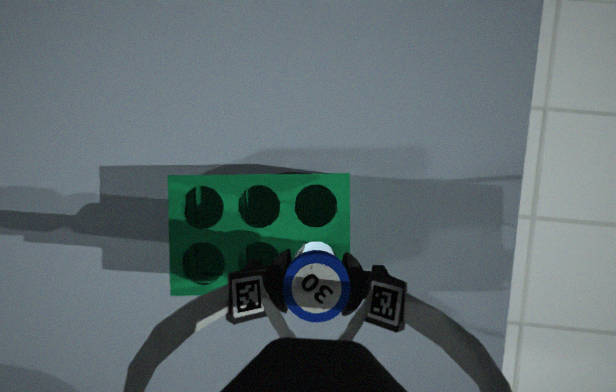

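Request:
execute_actions:
  actions:
    - {"r1":{"joints":{"arm_m":0.15,"wrist_roll_rad":0}},"r2":{"joints":{"gripper_m":0.06}}}
  cameras: []

Request:
execute_actions:
  actions:
    - {"r2":{"joints":{"lift_m":1.06}}}
  cameras: ["r2_wrist_camera"]

Request:
execute_actions:
  actions:
    - {"r2":{"joints":{"lift_m":1.2,"arm_m":0.1}}}
  cameras: []

Request:
execute_actions:
  actions:
    - {"r1":{"base":{"strafe_m":0.63}},"r2":{"base":{"strafe_m":0.553}}}
  cameras: []

Request:
execute_actions:
  actions:
    - {"r1":{"joints":{"arm_m":0.42}},"r2":{"joints":{"arm_m":0.5}}}
  cameras: ["r1_wrist_camera","r2_wrist_camera"]

Scene clock: 138.67 s.
r1.base_odometry: x=-1.320 y=+0.637 heading=+1.800 (m, m, rad; r1's odometry frame)
r1.turned_by_wheels: +0.000 (rad since the last result)
r1.turned_by_imu: +0.002 (rad since the last result)
r1.base_tilt: forward=-0.2 right=-0.1 (deg)
r1.lidar_m: 0.29 0.31 0.42 4.39 2.39 1.78 1.69 1.74 2.35 1.19 0.42 0.30
r1.base_status: not commanded
r1.joint_positions: lift_m=+1.199 arm_m=+0.151 wrist_yaw_rad=+0.000 wrist_pitch_rad=+1.570 wrist_roll_rad=+0.001 gripper_m=+0.015
r1.joint_status: all done
r1.motor_effort: lift_m=+23(23) arm_m=-7(7) wrist_yaw_rad=+0(1) wrist_pitch_rad=-1(2) wrist_roll_rad=-2(6) gripper_m=-12(12) wheel_0=+1(0) wheel_1=+1(1) wheel_2=+1(2) (%)
r1.hand_pose: x=+0.3222 y=-0.0874 z=+1.0889 quat_wxyz=(+0.707, +0.000, +0.707, +0.000) (m; r1's base frame)
r1.wrist_depth_mm: 549 549 549 410 554 554 554 / 549 544 549 517 554 559 554 / 549 554 554 554 559 554 559 / 549 554 554 554 554 554 554 / 1308 1336 1118 554 1336 1336 1336 / 1336 1308 198 193 192 1336 1336 / 1308 1308 1118 153 1336 1308 1336
r2.base_odometry: x=+0.795 y=+0.536 heading=-0.259 (m, m, rad; r2's odometry frame)
r2.turned_by_wheels: +0.000 (rad since the last result)
r2.turned_by_imu: -0.001 (rad since the last result)
r2.base_tilt: forward=+0.3 right=-0.7 (deg)
r2.lidar_m: 0.28 0.29 0.43 1.24 2.34 1.74 1.69 1.79 2.51 3.84 4.04 0.29
r2.base_status: not commanded
r2.joint_positions: lift_m=+0.980 arm_m=+0.480 wrist_yaw_rad=+0.000 wrist_pitch_rad=+1.570 wrist_roll_rad=+0.000 gripper_m=+0.060
r2.joint_status: all done
r2.motor_effort: lift_m=+13(13) arm_m=-8(8) wrist_yaw_rad=+1(1) wrist_pitch_rad=-2(1) wrist_roll_rad=-1(1) gripper_m=-1(8) wheel_0=-2(2) wheel_1=-1(1) wheel_2=+0(0) (%)
r2.hand_pose: x=+0.6515 y=-0.0874 z=+0.8701 quat_wxyz=(+0.707, +0.000, +0.707, +0.000) (m; r2's base frame)
r2.wrist_depth_mm: 330 329 329 327 325 325 1060 / 334 330 330 329 327 327 1078 / 334 334 330 330 329 327 1060 / 336 336 306 276 330 330 1060 / 340 336 274 272 330 330 1078 / 342 340 196 213 196 334 1078 / 342 340 340 107 336 334 1098
pictures: none
No camera images: the call's "cameras" was empty. Leave "cameras" out to get every camera's image.

Scene clock: 140.00 s.
r1.base_odometry: x=-1.320 y=+0.637 heading=+1.800 (m, m, rad; r1's odometry frame)
r1.turned_by_wheels: +0.000 (rad since the last result)
r1.turned_by_imu: +0.000 (rad since the last result)
r1.base_tilt: forward=-0.2 right=-0.2 (deg)
r1.lidar_m: 0.29 0.31 0.42 4.41 2.40 1.77 1.68 1.75 2.36 1.19 0.43 0.29
r1.base_status: not commanded
r1.joint_positions: lift_m=+1.199 arm_m=+0.151 wrist_yaw_rad=+0.000 wrist_pitch_rad=+1.570 wrist_roll_rad=+0.001 gripper_m=+0.015
r1.joint_status: not commanded
r1.motor_effort: lift_m=+23(23) arm_m=-7(7) wrist_yaw_rad=+0(0) wrist_pitch_rad=-2(2) wrist_roll_rad=-2(3) gripper_m=-10(7) wheel_0=+1(1) wheel_1=+1(1) wheel_2=+1(1) (%)
r1.hand_pose: x=+0.3222 y=-0.0874 z=+1.0889 quat_wxyz=(+0.707, +0.000, +0.707, +0.000) (m; r1's base frame)
r1.wrist_depth_mm: 549 549 549 410 554 554 554 / 549 549 549 517 554 554 559 / 549 554 554 549 554 554 554 / 554 554 554 554 554 554 554 / 1336 1336 1138 554 1336 1336 1336 / 1336 1336 198 193 192 1336 1336 / 1308 1336 1118 153 1336 1336 1336
r2.base_odometry: x=+0.795 y=+0.536 heading=-0.259 (m, m, rad; r2's odometry frame)
r2.turned_by_wheels: +0.000 (rad since the last result)
r2.turned_by_imu: +0.000 (rad since the last result)
r2.base_tilt: forward=+0.4 right=-0.7 (deg)
r2.lidar_m: 0.26 0.28 0.41 1.24 2.36 1.75 1.69 1.80 2.51 3.84 4.04 0.27
r2.base_status: not commanded
r2.joint_positions: lift_m=+1.060 arm_m=+0.480 wrist_yaw_rad=+0.000 wrist_pitch_rad=+1.570 wrist_roll_rad=+0.000 gripper_m=+0.060
r2.joint_status: all done
r2.motor_effort: lift_m=+23(25) arm_m=-8(8) wrist_yaw_rad=+1(1) wrist_pitch_rad=-2(1) wrist_roll_rad=+1(1) gripper_m=-1(5) wheel_0=-2(2) wheel_1=-1(0) wheel_2=+0(0) (%)
r2.hand_pose: x=+0.6514 y=-0.0874 z=+0.9493 quat_wxyz=(+0.707, +0.000, +0.707, +0.000) (m; r2's base frame)
r2.wrist_depth_mm: 413 407 407 407 402 399 1138 / 413 413 407 404 404 407 1138 / 415 413 413 407 407 407 1160 / 418 415 384 404 410 1138 1138 / 418 418 355 353 407 1182 1182 / 421 418 196 415 195 1182 1182 / 421 418 418 107 418 415 1160
pictures: r2_wrist_camera
Images, in order (width x height): r2_wrist_camera 616x392.

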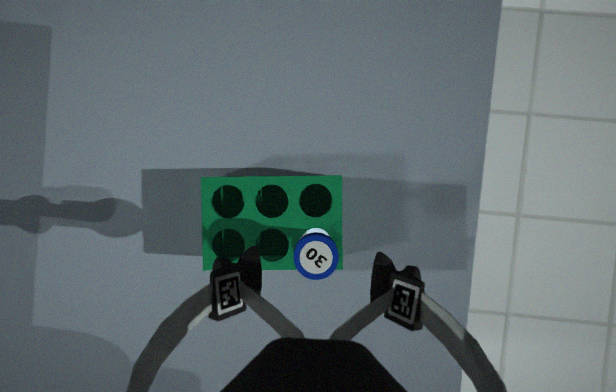

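Scene clock: 142.23 s.
r1.base_odometry: x=-1.320 y=+0.637 heading=+1.800 (m, m, rad; r1's odometry frame)
r1.turned_by_wheels: +0.000 (rad since the last result)
r1.turned_by_imu: +0.001 (rad since the last result)
r1.base_tilt: forward=-0.1 right=-0.1 (deg)
r1.lidar_m: 0.29 0.32 0.42 4.40 2.40 1.77 1.68 1.75 2.36 1.20 0.41 0.30
r1.base_status: not commanded
r1.joint_positions: lift_m=+1.199 arm_m=+0.151 wrist_yaw_rad=+0.000 wrist_pitch_rad=+1.570 wrist_roll_rad=+0.001 gripper_m=+0.015
r1.joint_status: not commanded
r1.motor_effort: lift_m=+23(23) arm_m=-7(7) wrist_yaw_rad=-1(1) wrist_pitch_rad=-1(2) wrist_roll_rad=-3(2) gripper_m=-11(10) wheel_0=+1(1) wheel_1=+1(1) wheel_2=+1(2) (%)
r1.hand_pose: x=+0.3222 y=-0.0874 z=+1.0889 quat_wxyz=(+0.707, +0.000, +0.707, +0.000) (m; r1's base frame)
r1.wrist_depth_mm: 549 544 549 410 554 559 554 / 549 549 549 521 554 554 559 / 549 549 549 554 549 559 559 / 549 554 559 549 554 559 554 / 1336 1366 1118 559 1366 1336 1336 / 1308 1336 198 193 191 1336 1336 / 1336 1336 1118 153 1336 1308 1308
r2.base_odometry: x=+0.795 y=+0.536 heading=-0.259 (m, m, rad; r2's odometry frame)
r2.turned_by_wheels: +0.000 (rad since the last result)
r2.turned_by_imu: +0.000 (rad since the last result)
r2.base_tilt: forward=+0.3 right=-0.6 (deg)
r2.lidar_m: 0.27 0.30 0.42 1.25 2.35 1.75 1.69 1.80 2.54 3.86 4.03 0.29
r2.base_status: not commanded
r2.joint_positions: lift_m=+1.200 arm_m=+0.101 wrist_yaw_rad=+0.000 wrist_pitch_rad=+1.570 wrist_roll_rad=+0.000 gripper_m=+0.060
r2.joint_status: all done
r2.motor_effort: lift_m=+23(25) arm_m=-8(7) wrist_yaw_rad=+1(1) wrist_pitch_rad=-2(2) wrist_roll_rad=-1(1) gripper_m=-3(2) wheel_0=-2(2) wheel_1=-1(1) wheel_2=+1(0) (%)
r2.hand_pose: x=+0.2724 y=-0.0874 z=+1.0893 quat_wxyz=(+0.707, +0.000, +0.707, +0.000) (m; r2's base frame)
r2.wrist_depth_mm: 554 549 544 544 539 1255 1255 / 554 554 549 539 549 1281 1255 / 559 554 549 554 554 1281 1308 / 1336 554 554 554 549 1281 1281 / 1366 1308 1308 1118 1308 1308 1281 / 1336 1336 195 1098 196 1308 1308 / 1366 1336 1336 107 1336 1336 1336
pictures: none
No camera images: the call's "cameras" was empty. Leave "cameras" out to get every camera's image.

Scene clock: 145.67 s.
r1.base_odometry: x=-1.934 y=+0.494 heading=+1.800 (m, m, rad; r1's odometry frame)
r1.turned_by_wheels: +0.000 (rad since the last result)
r1.turned_by_imu: +0.000 (rad since the last result)
r1.base_tilt: forward=-0.2 right=-0.2 (deg)
r1.lidar_m: 0.28 0.30 3.92 3.77 2.46 1.74 1.69 1.76 2.36 1.24 0.42 0.31
r1.base_status: done
r1.joint_positions: lift_m=+1.199 arm_m=+0.151 wrist_yaw_rad=+0.000 wrist_pitch_rad=+1.570 wrist_roll_rad=+0.001 gripper_m=+0.015
r1.joint_status: not commanded
r1.motor_effort: lift_m=+22(23) arm_m=-7(7) wrist_yaw_rad=+0(1) wrist_pitch_rad=+0(1) wrist_roll_rad=-2(3) gripper_m=-11(12) wheel_0=+1(7) wheel_1=-1(8) wheel_2=+1(3) (%)
r1.hand_pose: x=+0.3223 y=-0.0874 z=+1.0889 quat_wxyz=(+0.707, +0.000, +0.707, +0.000) (m; r1's base frame)
r1.wrist_depth_mm: 1336 1308 554 554 554 554 539 / 1336 1336 554 559 554 559 544 / 1308 1336 554 549 549 554 554 / 1336 1336 554 559 559 559 559 / 1308 1336 1118 559 1336 1366 1366 / 1308 1336 198 192 192 1336 1336 / 1336 1308 1098 153 1336 1336 1336
r2.base_odometry: x=+0.937 y=+1.070 heading=-0.259 (m, m, rad; r2's odometry frame)
r2.turned_by_wheels: +0.000 (rad since the last result)
r2.turned_by_imu: +0.002 (rad since the last result)
r2.base_tilt: forward=+0.2 right=-0.7 (deg)
r2.lidar_m: 0.29 0.31 0.44 4.33 2.31 1.72 1.68 1.76 2.50 4.39 0.40 0.30
r2.base_status: done
r2.joint_positions: lift_m=+1.200 arm_m=+0.101 wrist_yaw_rad=+0.000 wrist_pitch_rad=+1.570 wrist_roll_rad=+0.000 gripper_m=+0.060
r2.joint_status: not commanded
r2.motor_effort: lift_m=+23(23) arm_m=-8(8) wrist_yaw_rad=+1(1) wrist_pitch_rad=-2(2) wrist_roll_rad=-2(1) gripper_m=-1(4) wheel_0=+0(8) wheel_1=+0(7) wheel_2=+0(0) (%)
r2.hand_pose: x=+0.2724 y=-0.0874 z=+1.0893 quat_wxyz=(+0.707, +0.000, +0.707, +0.000) (m; r2's base frame)
r2.wrist_depth_mm: 549 549 539 544 413 539 530 / 549 549 549 544 544 539 539 / 559 554 554 549 549 539 544 / 1308 1308 1308 549 549 549 544 / 1336 1336 1336 1118 1308 1336 1281 / 1366 1336 195 1098 196 1308 1281 / 1366 1366 1336 107 1336 1308 1281
pictures: none
No camera images: the call's "cameras" was empty. Leave "cameras" out to get every camera's image.

Scene clock: 147.97 s.
r1.base_odometry: x=-1.934 y=+0.494 heading=+1.800 (m, m, rad; r1's odometry frame)
r1.turned_by_wheels: +0.000 (rad since the last result)
r1.turned_by_imu: +0.001 (rad since the last result)
r1.base_tilt: forward=-0.1 right=-0.1 (deg)
r1.lidar_m: 0.29 0.31 3.93 3.76 2.41 1.73 1.69 1.75 2.38 1.21 0.43 0.32
r1.base_status: not commanded
r1.joint_positions: lift_m=+1.199 arm_m=+0.419 wrist_yaw_rad=+0.000 wrist_pitch_rad=+1.570 wrist_roll_rad=+0.000 gripper_m=+0.015
r1.joint_status: all done
r1.motor_effort: lift_m=+22(22) arm_m=+6(7) wrist_yaw_rad=+1(0) wrist_pitch_rad=+0(2) wrist_roll_rad=-1(2) gripper_m=-7(11) wheel_0=+0(1) wheel_1=-1(1) wheel_2=+1(1) (%)
r1.hand_pose: x=+0.5900 y=-0.0874 z=+1.0889 quat_wxyz=(+0.707, +0.000, +0.707, +0.000) (m; r1's base frame)
r1.wrist_depth_mm: 1308 1336 549 554 554 554 539 / 1336 1308 554 549 554 554 530 / 1336 1308 549 549 554 554 539 / 1308 1336 554 554 554 554 535 / 1308 1336 554 554 554 554 544 / 1336 1336 198 193 191 559 564 / 1336 1308 559 153 554 559 559
r2.base_odometry: x=+0.937 y=+1.070 heading=-0.259 (m, m, rad; r2's odometry frame)
r2.turned_by_wheels: +0.000 (rad since the last result)
r2.turned_by_imu: +0.000 (rad since the last result)
r2.base_tilt: forward=+0.1 right=-0.6 (deg)
r2.lidar_m: 0.29 0.31 0.46 4.34 2.31 1.73 1.67 1.76 2.49 4.40 0.40 0.31
r2.base_status: not commanded
r2.joint_positions: lift_m=+1.200 arm_m=+0.499 wrist_yaw_rad=+0.000 wrist_pitch_rad=+1.570 wrist_roll_rad=+0.000 gripper_m=+0.060
r2.joint_status: all done
r2.motor_effort: lift_m=+23(23) arm_m=+8(7) wrist_yaw_rad=-1(0) wrist_pitch_rad=-1(2) wrist_roll_rad=-2(0) gripper_m=-3(0) wheel_0=+0(0) wheel_1=+0(0) wheel_2=+0(0) (%)
r2.hand_pose: x=+0.6698 y=-0.0874 z=+1.0893 quat_wxyz=(+0.707, +0.000, +0.707, +0.000) (m; r2's base frame)
r2.wrist_depth_mm: 554 544 544 539 539 535 539 / 559 554 415 549 544 539 539 / 559 554 544 544 539 544 539 / 559 559 544 549 549 549 544 / 559 559 488 549 500 549 544 / 569 559 196 549 195 554 544 / 569 564 559 107 559 559 549
pictures: r1_wrist_camera, r2_wrist_camera
Images, in order (width x height): r1_wrist_camera 616x392, r2_wrist_camera 616x392.

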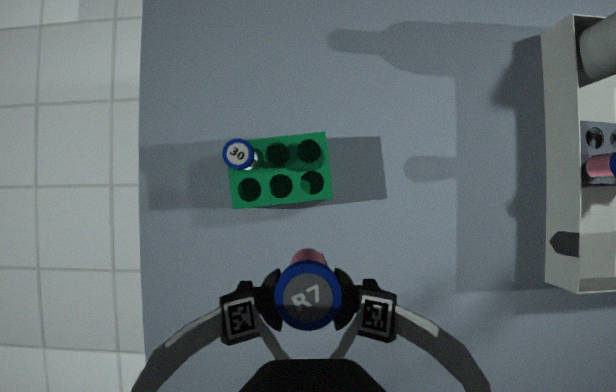

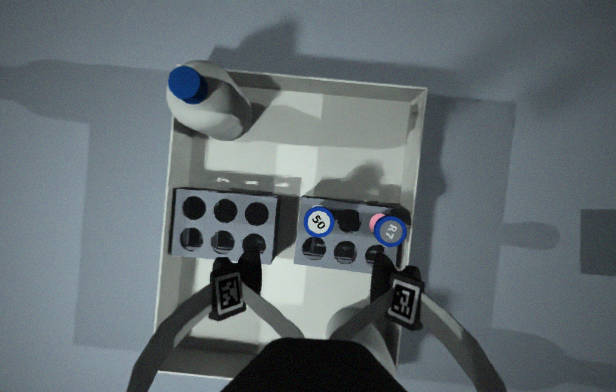

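Request:
execute_actions:
  actions:
    - {"r1":{"base":{"strafe_m":-0.006},"joints":{"arm_m":0.483,"lift_m":1.1}},"r2":{"base":{"strafe_m":-0.002},"joints":{"arm_m":0.508,"lift_m":1.02,"gripper_m":0.055}}}
  cameras: ["r1_wrist_camera","r2_wrist_camera"]

Scene clock: 154.10 s.
r1.base_odometry: x=-1.928 y=+0.495 heading=+1.800 (m, m, rad; r1's odometry frame)
r1.turned_by_wheels: +0.000 (rad since the last result)
r1.turned_by_imu: +0.002 (rad since the last result)
r1.base_tilt: forward=-0.1 right=-0.2 (deg)
r1.lidar_m: 0.28 0.31 3.92 3.77 2.45 1.74 1.67 1.73 2.37 1.24 0.44 0.31
r1.base_status: done
r1.joint_positions: lift_m=+1.100 arm_m=+0.482 wrist_yaw_rad=+0.000 wrist_pitch_rad=+1.570 wrist_roll_rad=+0.000 gripper_m=+0.015
r1.joint_status: all done
r1.motor_effort: lift_m=+18(20) arm_m=+6(5) wrist_yaw_rad=-1(2) wrist_pitch_rad=+0(0) wrist_roll_rad=-1(2) gripper_m=-10(12) wheel_0=+0(4) wheel_1=+0(6) wheel_2=+1(1) (%)
r1.hand_pose: x=+0.6530 y=-0.0874 z=+0.9899 quat_wxyz=(+0.707, +0.000, +0.707, +0.000) (m; r1's base frame)
r1.wrist_depth_mm: 1255 449 449 452 449 455 455 / 1229 452 449 452 455 452 459 / 1205 452 452 455 455 455 455 / 1229 452 455 445 455 452 455 / 1229 455 424 392 455 455 455 / 1229 455 198 193 191 455 455 / 1205 455 455 153 452 455 459
r2.base_odometry: x=+0.936 y=+1.068 heading=-0.259 (m, m, rad; r2's odometry frame)
r2.turned_by_wheels: +0.000 (rad since the last result)
r2.turned_by_imu: +0.000 (rad since the last result)
r2.base_tilt: forward=+0.3 right=-0.6 (deg)
r2.lidar_m: 0.29 0.30 0.45 4.33 2.32 1.74 1.68 1.78 2.51 4.40 0.40 0.31
r2.base_status: done
r2.joint_positions: lift_m=+1.020 arm_m=+0.507 wrist_yaw_rad=+0.000 wrist_pitch_rad=+1.570 wrist_roll_rad=+0.000 gripper_m=+0.055
r2.joint_status: all done
r2.motor_effort: lift_m=+13(21) arm_m=+8(8) wrist_yaw_rad=+0(1) wrist_pitch_rad=-1(2) wrist_roll_rad=-1(0) gripper_m=-5(6) wheel_0=+0(5) wheel_1=+1(3) wheel_2=+0(2) (%)
r2.hand_pose: x=+0.6778 y=-0.0874 z=+0.9101 quat_wxyz=(+0.707, +0.000, +0.707, +0.000) (m; r2's base frame)
r2.wrist_depth_mm: 213 226 336 342 366 364 362 / 373 238 366 366 364 364 364 / 375 357 368 368 366 364 366 / 379 342 370 370 368 366 368 / 377 315 312 309 309 370 370 / 382 345 200 314 194 370 370 / 382 370 377 107 373 373 373
pictures: r1_wrist_camera, r2_wrist_camera
Images, in order (width x height): r1_wrist_camera 616x392, r2_wrist_camera 616x392.

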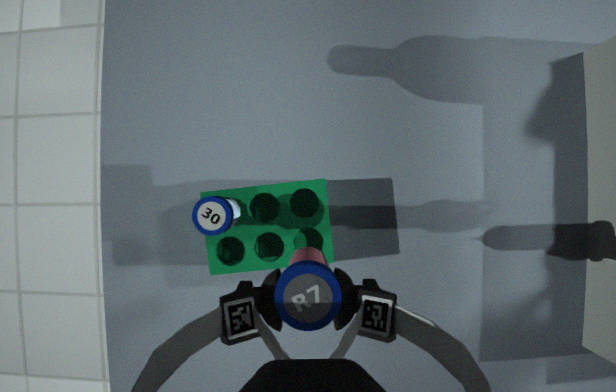

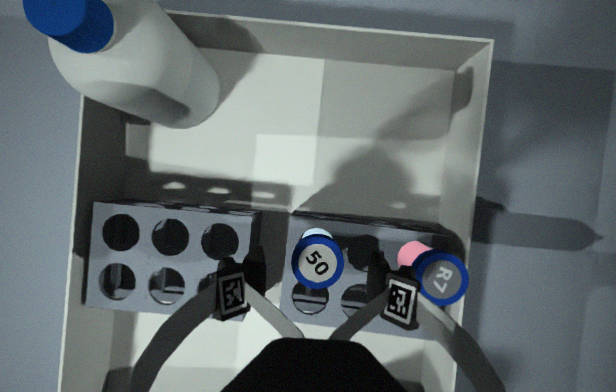

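Request:
execute_actions:
  actions:
    - {"r1":{"joints":{"lift_m":0.98},"pace":"slow"},"r2":{"joints":{"lift_m":0.97}}}
  cameras: ["r1_wrist_camera"]

Request:
execute_actions:
  actions:
    - {"r1":{"joints":{"gripper_m":0.06}},"r2":{"joints":{"gripper_m":0.015}}}
  cameras: ["r2_wrist_camera"]

Request:
execute_actions:
  actions:
    - {"r1":{"joints":{"lift_m":1.2}},"r2":{"joints":{"lift_m":1.2}}}
  cameras: ["r1_wrist_camera","r2_wrist_camera"]

Scene clock: 164.93 s.
r1.base_odometry: x=-1.928 y=+0.495 heading=+1.800 (m, m, rad; r1's odometry frame)
r1.turned_by_wheels: +0.000 (rad since the last result)
r1.turned_by_imu: +0.001 (rad since the last result)
r1.base_tilt: forward=-0.1 right=+0.0 (deg)
r1.lidar_m: 0.28 0.31 3.94 3.78 2.44 1.75 1.67 1.73 2.38 1.22 0.40 0.31
r1.base_status: not commanded
r1.joint_positions: lift_m=+0.980 arm_m=+0.482 wrist_yaw_rad=+0.000 wrist_pitch_rad=+1.570 wrist_roll_rad=+0.000 gripper_m=+0.015
r1.joint_status: all done
r1.motor_effort: lift_m=+18(17) arm_m=+6(6) wrist_yaw_rad=-1(1) wrist_pitch_rad=+0(0) wrist_roll_rad=-2(2) gripper_m=-10(10) wheel_0=+0(0) wheel_1=+0(0) wheel_2=+1(1) (%)
r1.hand_pose: x=+0.6530 y=-0.0874 z=+0.8699 quat_wxyz=(+0.707, +0.000, +0.707, +0.000) (m; r1's base frame)
r1.wrist_depth_mm: 329 330 330 330 332 332 332 / 329 330 330 332 334 332 332 / 330 330 330 332 332 332 336 / 330 330 301 329 334 334 334 / 330 332 272 273 334 334 334 / 332 332 198 193 192 336 334 / 334 330 334 153 334 336 336
r2.base_odometry: x=+0.936 y=+1.068 heading=-0.259 (m, m, rad; r2's odometry frame)
r2.turned_by_wheels: +0.000 (rad since the last result)
r2.turned_by_imu: +0.000 (rad since the last result)
r2.base_tilt: forward=+0.3 right=-0.6 (deg)
r2.lidar_m: 0.29 0.32 0.46 4.34 2.30 1.73 1.68 1.78 2.50 4.41 0.42 0.32
r2.base_status: not commanded
r2.joint_positions: lift_m=+0.970 arm_m=+0.507 wrist_yaw_rad=+0.000 wrist_pitch_rad=+1.570 wrist_roll_rad=+0.000 gripper_m=+0.055
r2.joint_status: all done
r2.motor_effort: lift_m=+13(14) arm_m=+8(8) wrist_yaw_rad=-1(1) wrist_pitch_rad=-2(2) wrist_roll_rad=-1(0) gripper_m=-7(1) wheel_0=+0(0) wheel_1=+1(1) wheel_2=+0(0) (%)
r2.hand_pose: x=+0.6778 y=-0.0874 z=+0.8601 quat_wxyz=(+0.707, +0.000, +0.707, +0.000) (m; r2's base frame)
r2.wrist_depth_mm: 178 195 304 296 279 265 312 / 254 231 317 317 315 297 314 / 283 320 319 317 317 306 317 / 276 322 322 320 319 298 320 / 270 264 262 260 259 266 319 / 265 265 200 200 193 198 322 / 296 327 327 107 293 265 324
pictures: r1_wrist_camera
Images, in order (width x height): r1_wrist_camera 616x392.

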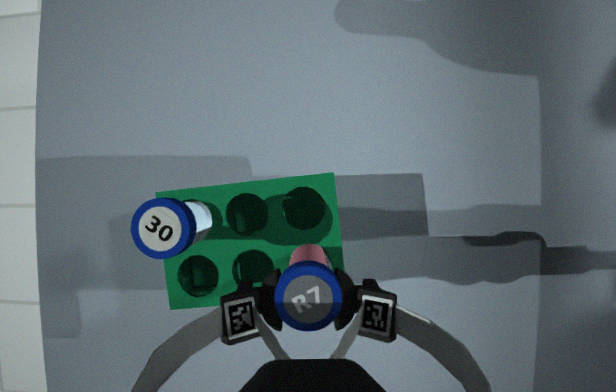

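Scene clock: 166.17 s.
r1.base_odometry: x=-1.928 y=+0.495 heading=+1.800 (m, m, rad; r1's odometry frame)
r1.turned_by_wheels: +0.000 (rad since the last result)
r1.turned_by_imu: +0.000 (rad since the last result)
r1.base_tilt: forward=-0.2 right=+0.0 (deg)
r1.lidar_m: 0.29 0.31 3.94 3.78 2.45 1.72 1.67 1.74 2.39 1.23 0.42 0.30
r1.base_status: not commanded
r1.joint_positions: lift_m=+0.980 arm_m=+0.482 wrist_yaw_rad=+0.000 wrist_pitch_rad=+1.570 wrist_roll_rad=+0.000 gripper_m=+0.060
r1.joint_status: all done
r1.motor_effort: lift_m=+18(18) arm_m=+6(6) wrist_yaw_rad=+0(1) wrist_pitch_rad=-1(0) wrist_roll_rad=-1(2) gripper_m=-3(5) wheel_0=+0(0) wheel_1=+0(0) wheel_2=+1(1) (%)
r1.hand_pose: x=+0.6530 y=-0.0874 z=+0.8699 quat_wxyz=(+0.707, +0.000, +0.707, +0.000) (m; r1's base frame)
r1.wrist_depth_mm: 329 330 329 330 332 334 334 / 330 332 330 332 334 332 334 / 329 330 332 332 332 334 334 / 332 330 301 327 334 332 334 / 330 330 273 272 332 334 336 / 332 330 202 332 202 334 334 / 332 332 334 149 334 336 336
r2.base_odometry: x=+0.936 y=+1.068 heading=-0.259 (m, m, rad; r2's odometry frame)
r2.turned_by_wheels: +0.000 (rad since the last result)
r2.turned_by_imu: +0.000 (rad since the last result)
r2.base_tilt: forward=+0.2 right=-0.7 (deg)
r2.lidar_m: 0.27 0.32 0.44 4.34 2.30 1.73 1.67 1.76 2.50 4.40 0.42 0.32
r2.base_status: not commanded
r2.joint_positions: lift_m=+0.970 arm_m=+0.507 wrist_yaw_rad=+0.000 wrist_pitch_rad=+1.570 wrist_roll_rad=+0.000 gripper_m=+0.015
r2.joint_status: all done
r2.motor_effort: lift_m=+13(13) arm_m=+7(8) wrist_yaw_rad=-2(2) wrist_pitch_rad=-2(2) wrist_roll_rad=-1(1) gripper_m=-9(11) wheel_0=+0(0) wheel_1=+1(1) wheel_2=+0(0) (%)
r2.hand_pose: x=+0.6778 y=-0.0874 z=+0.8601 quat_wxyz=(+0.707, +0.000, +0.707, +0.000) (m; r2's base frame)
r2.wrist_depth_mm: 177 195 306 294 278 264 312 / 253 230 315 317 314 297 315 / 285 320 319 319 315 307 315 / 277 322 320 319 319 298 320 / 271 264 264 233 260 266 319 / 267 265 190 193 189 198 320 / 296 327 325 107 278 260 324
pictures: r2_wrist_camera
Images, in order (width x height): r2_wrist_camera 616x392.

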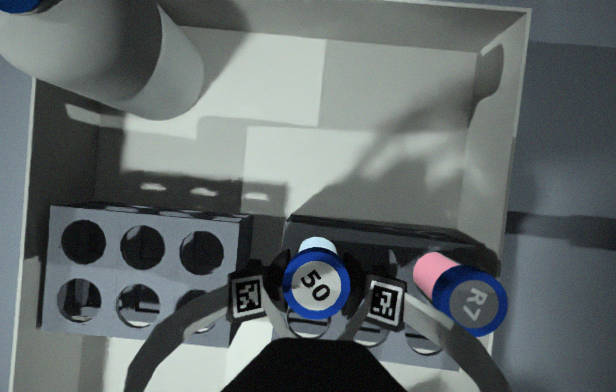

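Scene clock: 168.20 s.
r1.base_odometry: x=-1.928 y=+0.495 heading=+1.800 (m, m, rad; r1's odometry frame)
r1.turned_by_wheels: +0.000 (rad since the last result)
r1.turned_by_imu: +0.001 (rad since the last result)
r1.base_tilt: forward=-0.3 right=-0.1 (deg)
r1.lidar_m: 0.30 0.32 3.95 3.78 2.45 1.73 1.69 1.75 2.36 1.21 0.41 0.31
r1.base_status: not commanded
r1.joint_positions: lift_m=+1.199 arm_m=+0.482 wrist_yaw_rad=+0.000 wrist_pitch_rad=+1.570 wrist_roll_rad=+0.000 gripper_m=+0.060
r1.joint_status: all done
r1.motor_effort: lift_m=+23(24) arm_m=+7(7) wrist_yaw_rad=-1(2) wrist_pitch_rad=-1(0) wrist_roll_rad=-2(2) gripper_m=-2(1) wheel_0=+0(0) wheel_1=+0(0) wheel_2=+1(1) (%)
r1.hand_pose: x=+0.6530 y=-0.0874 z=+1.0889 quat_wxyz=(+0.707, +0.000, +0.707, +0.000) (m; r1's base frame)
r1.wrist_depth_mm: 1336 1308 549 549 554 554 559 / 1336 1336 549 554 554 554 535 / 1308 1308 554 554 554 554 525 / 1336 1336 559 549 554 554 530 / 1336 1308 549 554 554 559 530 / 1308 1308 202 554 202 559 525 / 1336 1308 554 149 554 564 559
r2.base_odometry: x=+0.936 y=+1.068 heading=-0.259 (m, m, rad; r2's odometry frame)
r2.turned_by_wheels: +0.000 (rad since the last result)
r2.turned_by_imu: +0.000 (rad since the last result)
r2.base_tilt: forward=+0.2 right=-0.6 (deg)
r2.lidar_m: 0.29 0.33 0.45 4.34 2.32 1.72 1.68 1.76 2.48 4.40 0.42 0.31
r2.base_status: not commanded
r2.joint_positions: lift_m=+1.200 arm_m=+0.507 wrist_yaw_rad=+0.000 wrist_pitch_rad=+1.570 wrist_roll_rad=+0.000 gripper_m=+0.015
r2.joint_status: all done
r2.motor_effort: lift_m=+23(23) arm_m=+7(8) wrist_yaw_rad=-1(2) wrist_pitch_rad=-1(1) wrist_roll_rad=-1(1) gripper_m=-14(13) wheel_0=+0(0) wheel_1=+1(1) wheel_2=+0(0) (%)
r2.hand_pose: x=+0.6778 y=-0.0874 z=+1.0893 quat_wxyz=(+0.707, +0.000, +0.707, +0.000) (m; r2's base frame)
r2.wrist_depth_mm: 549 544 539 539 544 539 539 / 549 549 484 544 544 539 539 / 554 549 521 549 544 539 539 / 559 559 544 544 544 544 549 / 564 559 496 233 521 544 544 / 569 564 190 194 191 549 549 / 564 559 559 107 554 554 554
pictures: r1_wrist_camera, r2_wrist_camera
Images, in order (width x height): r1_wrist_camera 616x392, r2_wrist_camera 616x392.

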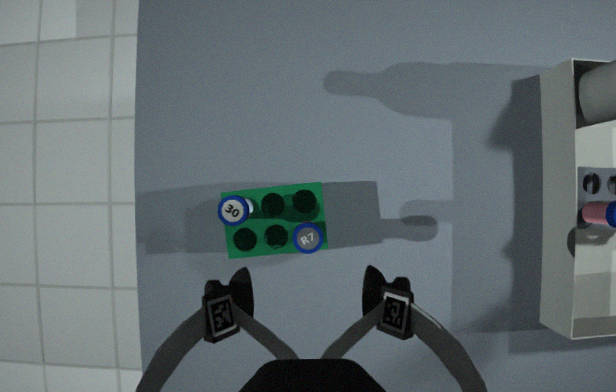

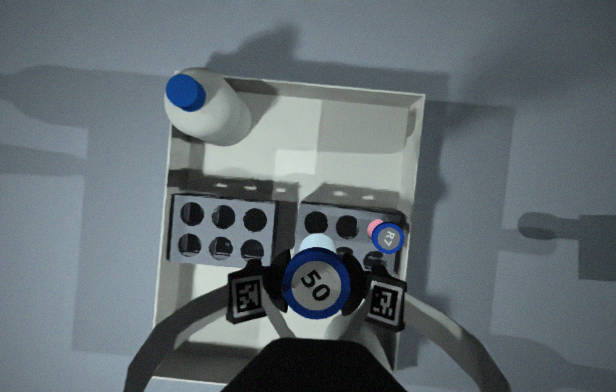

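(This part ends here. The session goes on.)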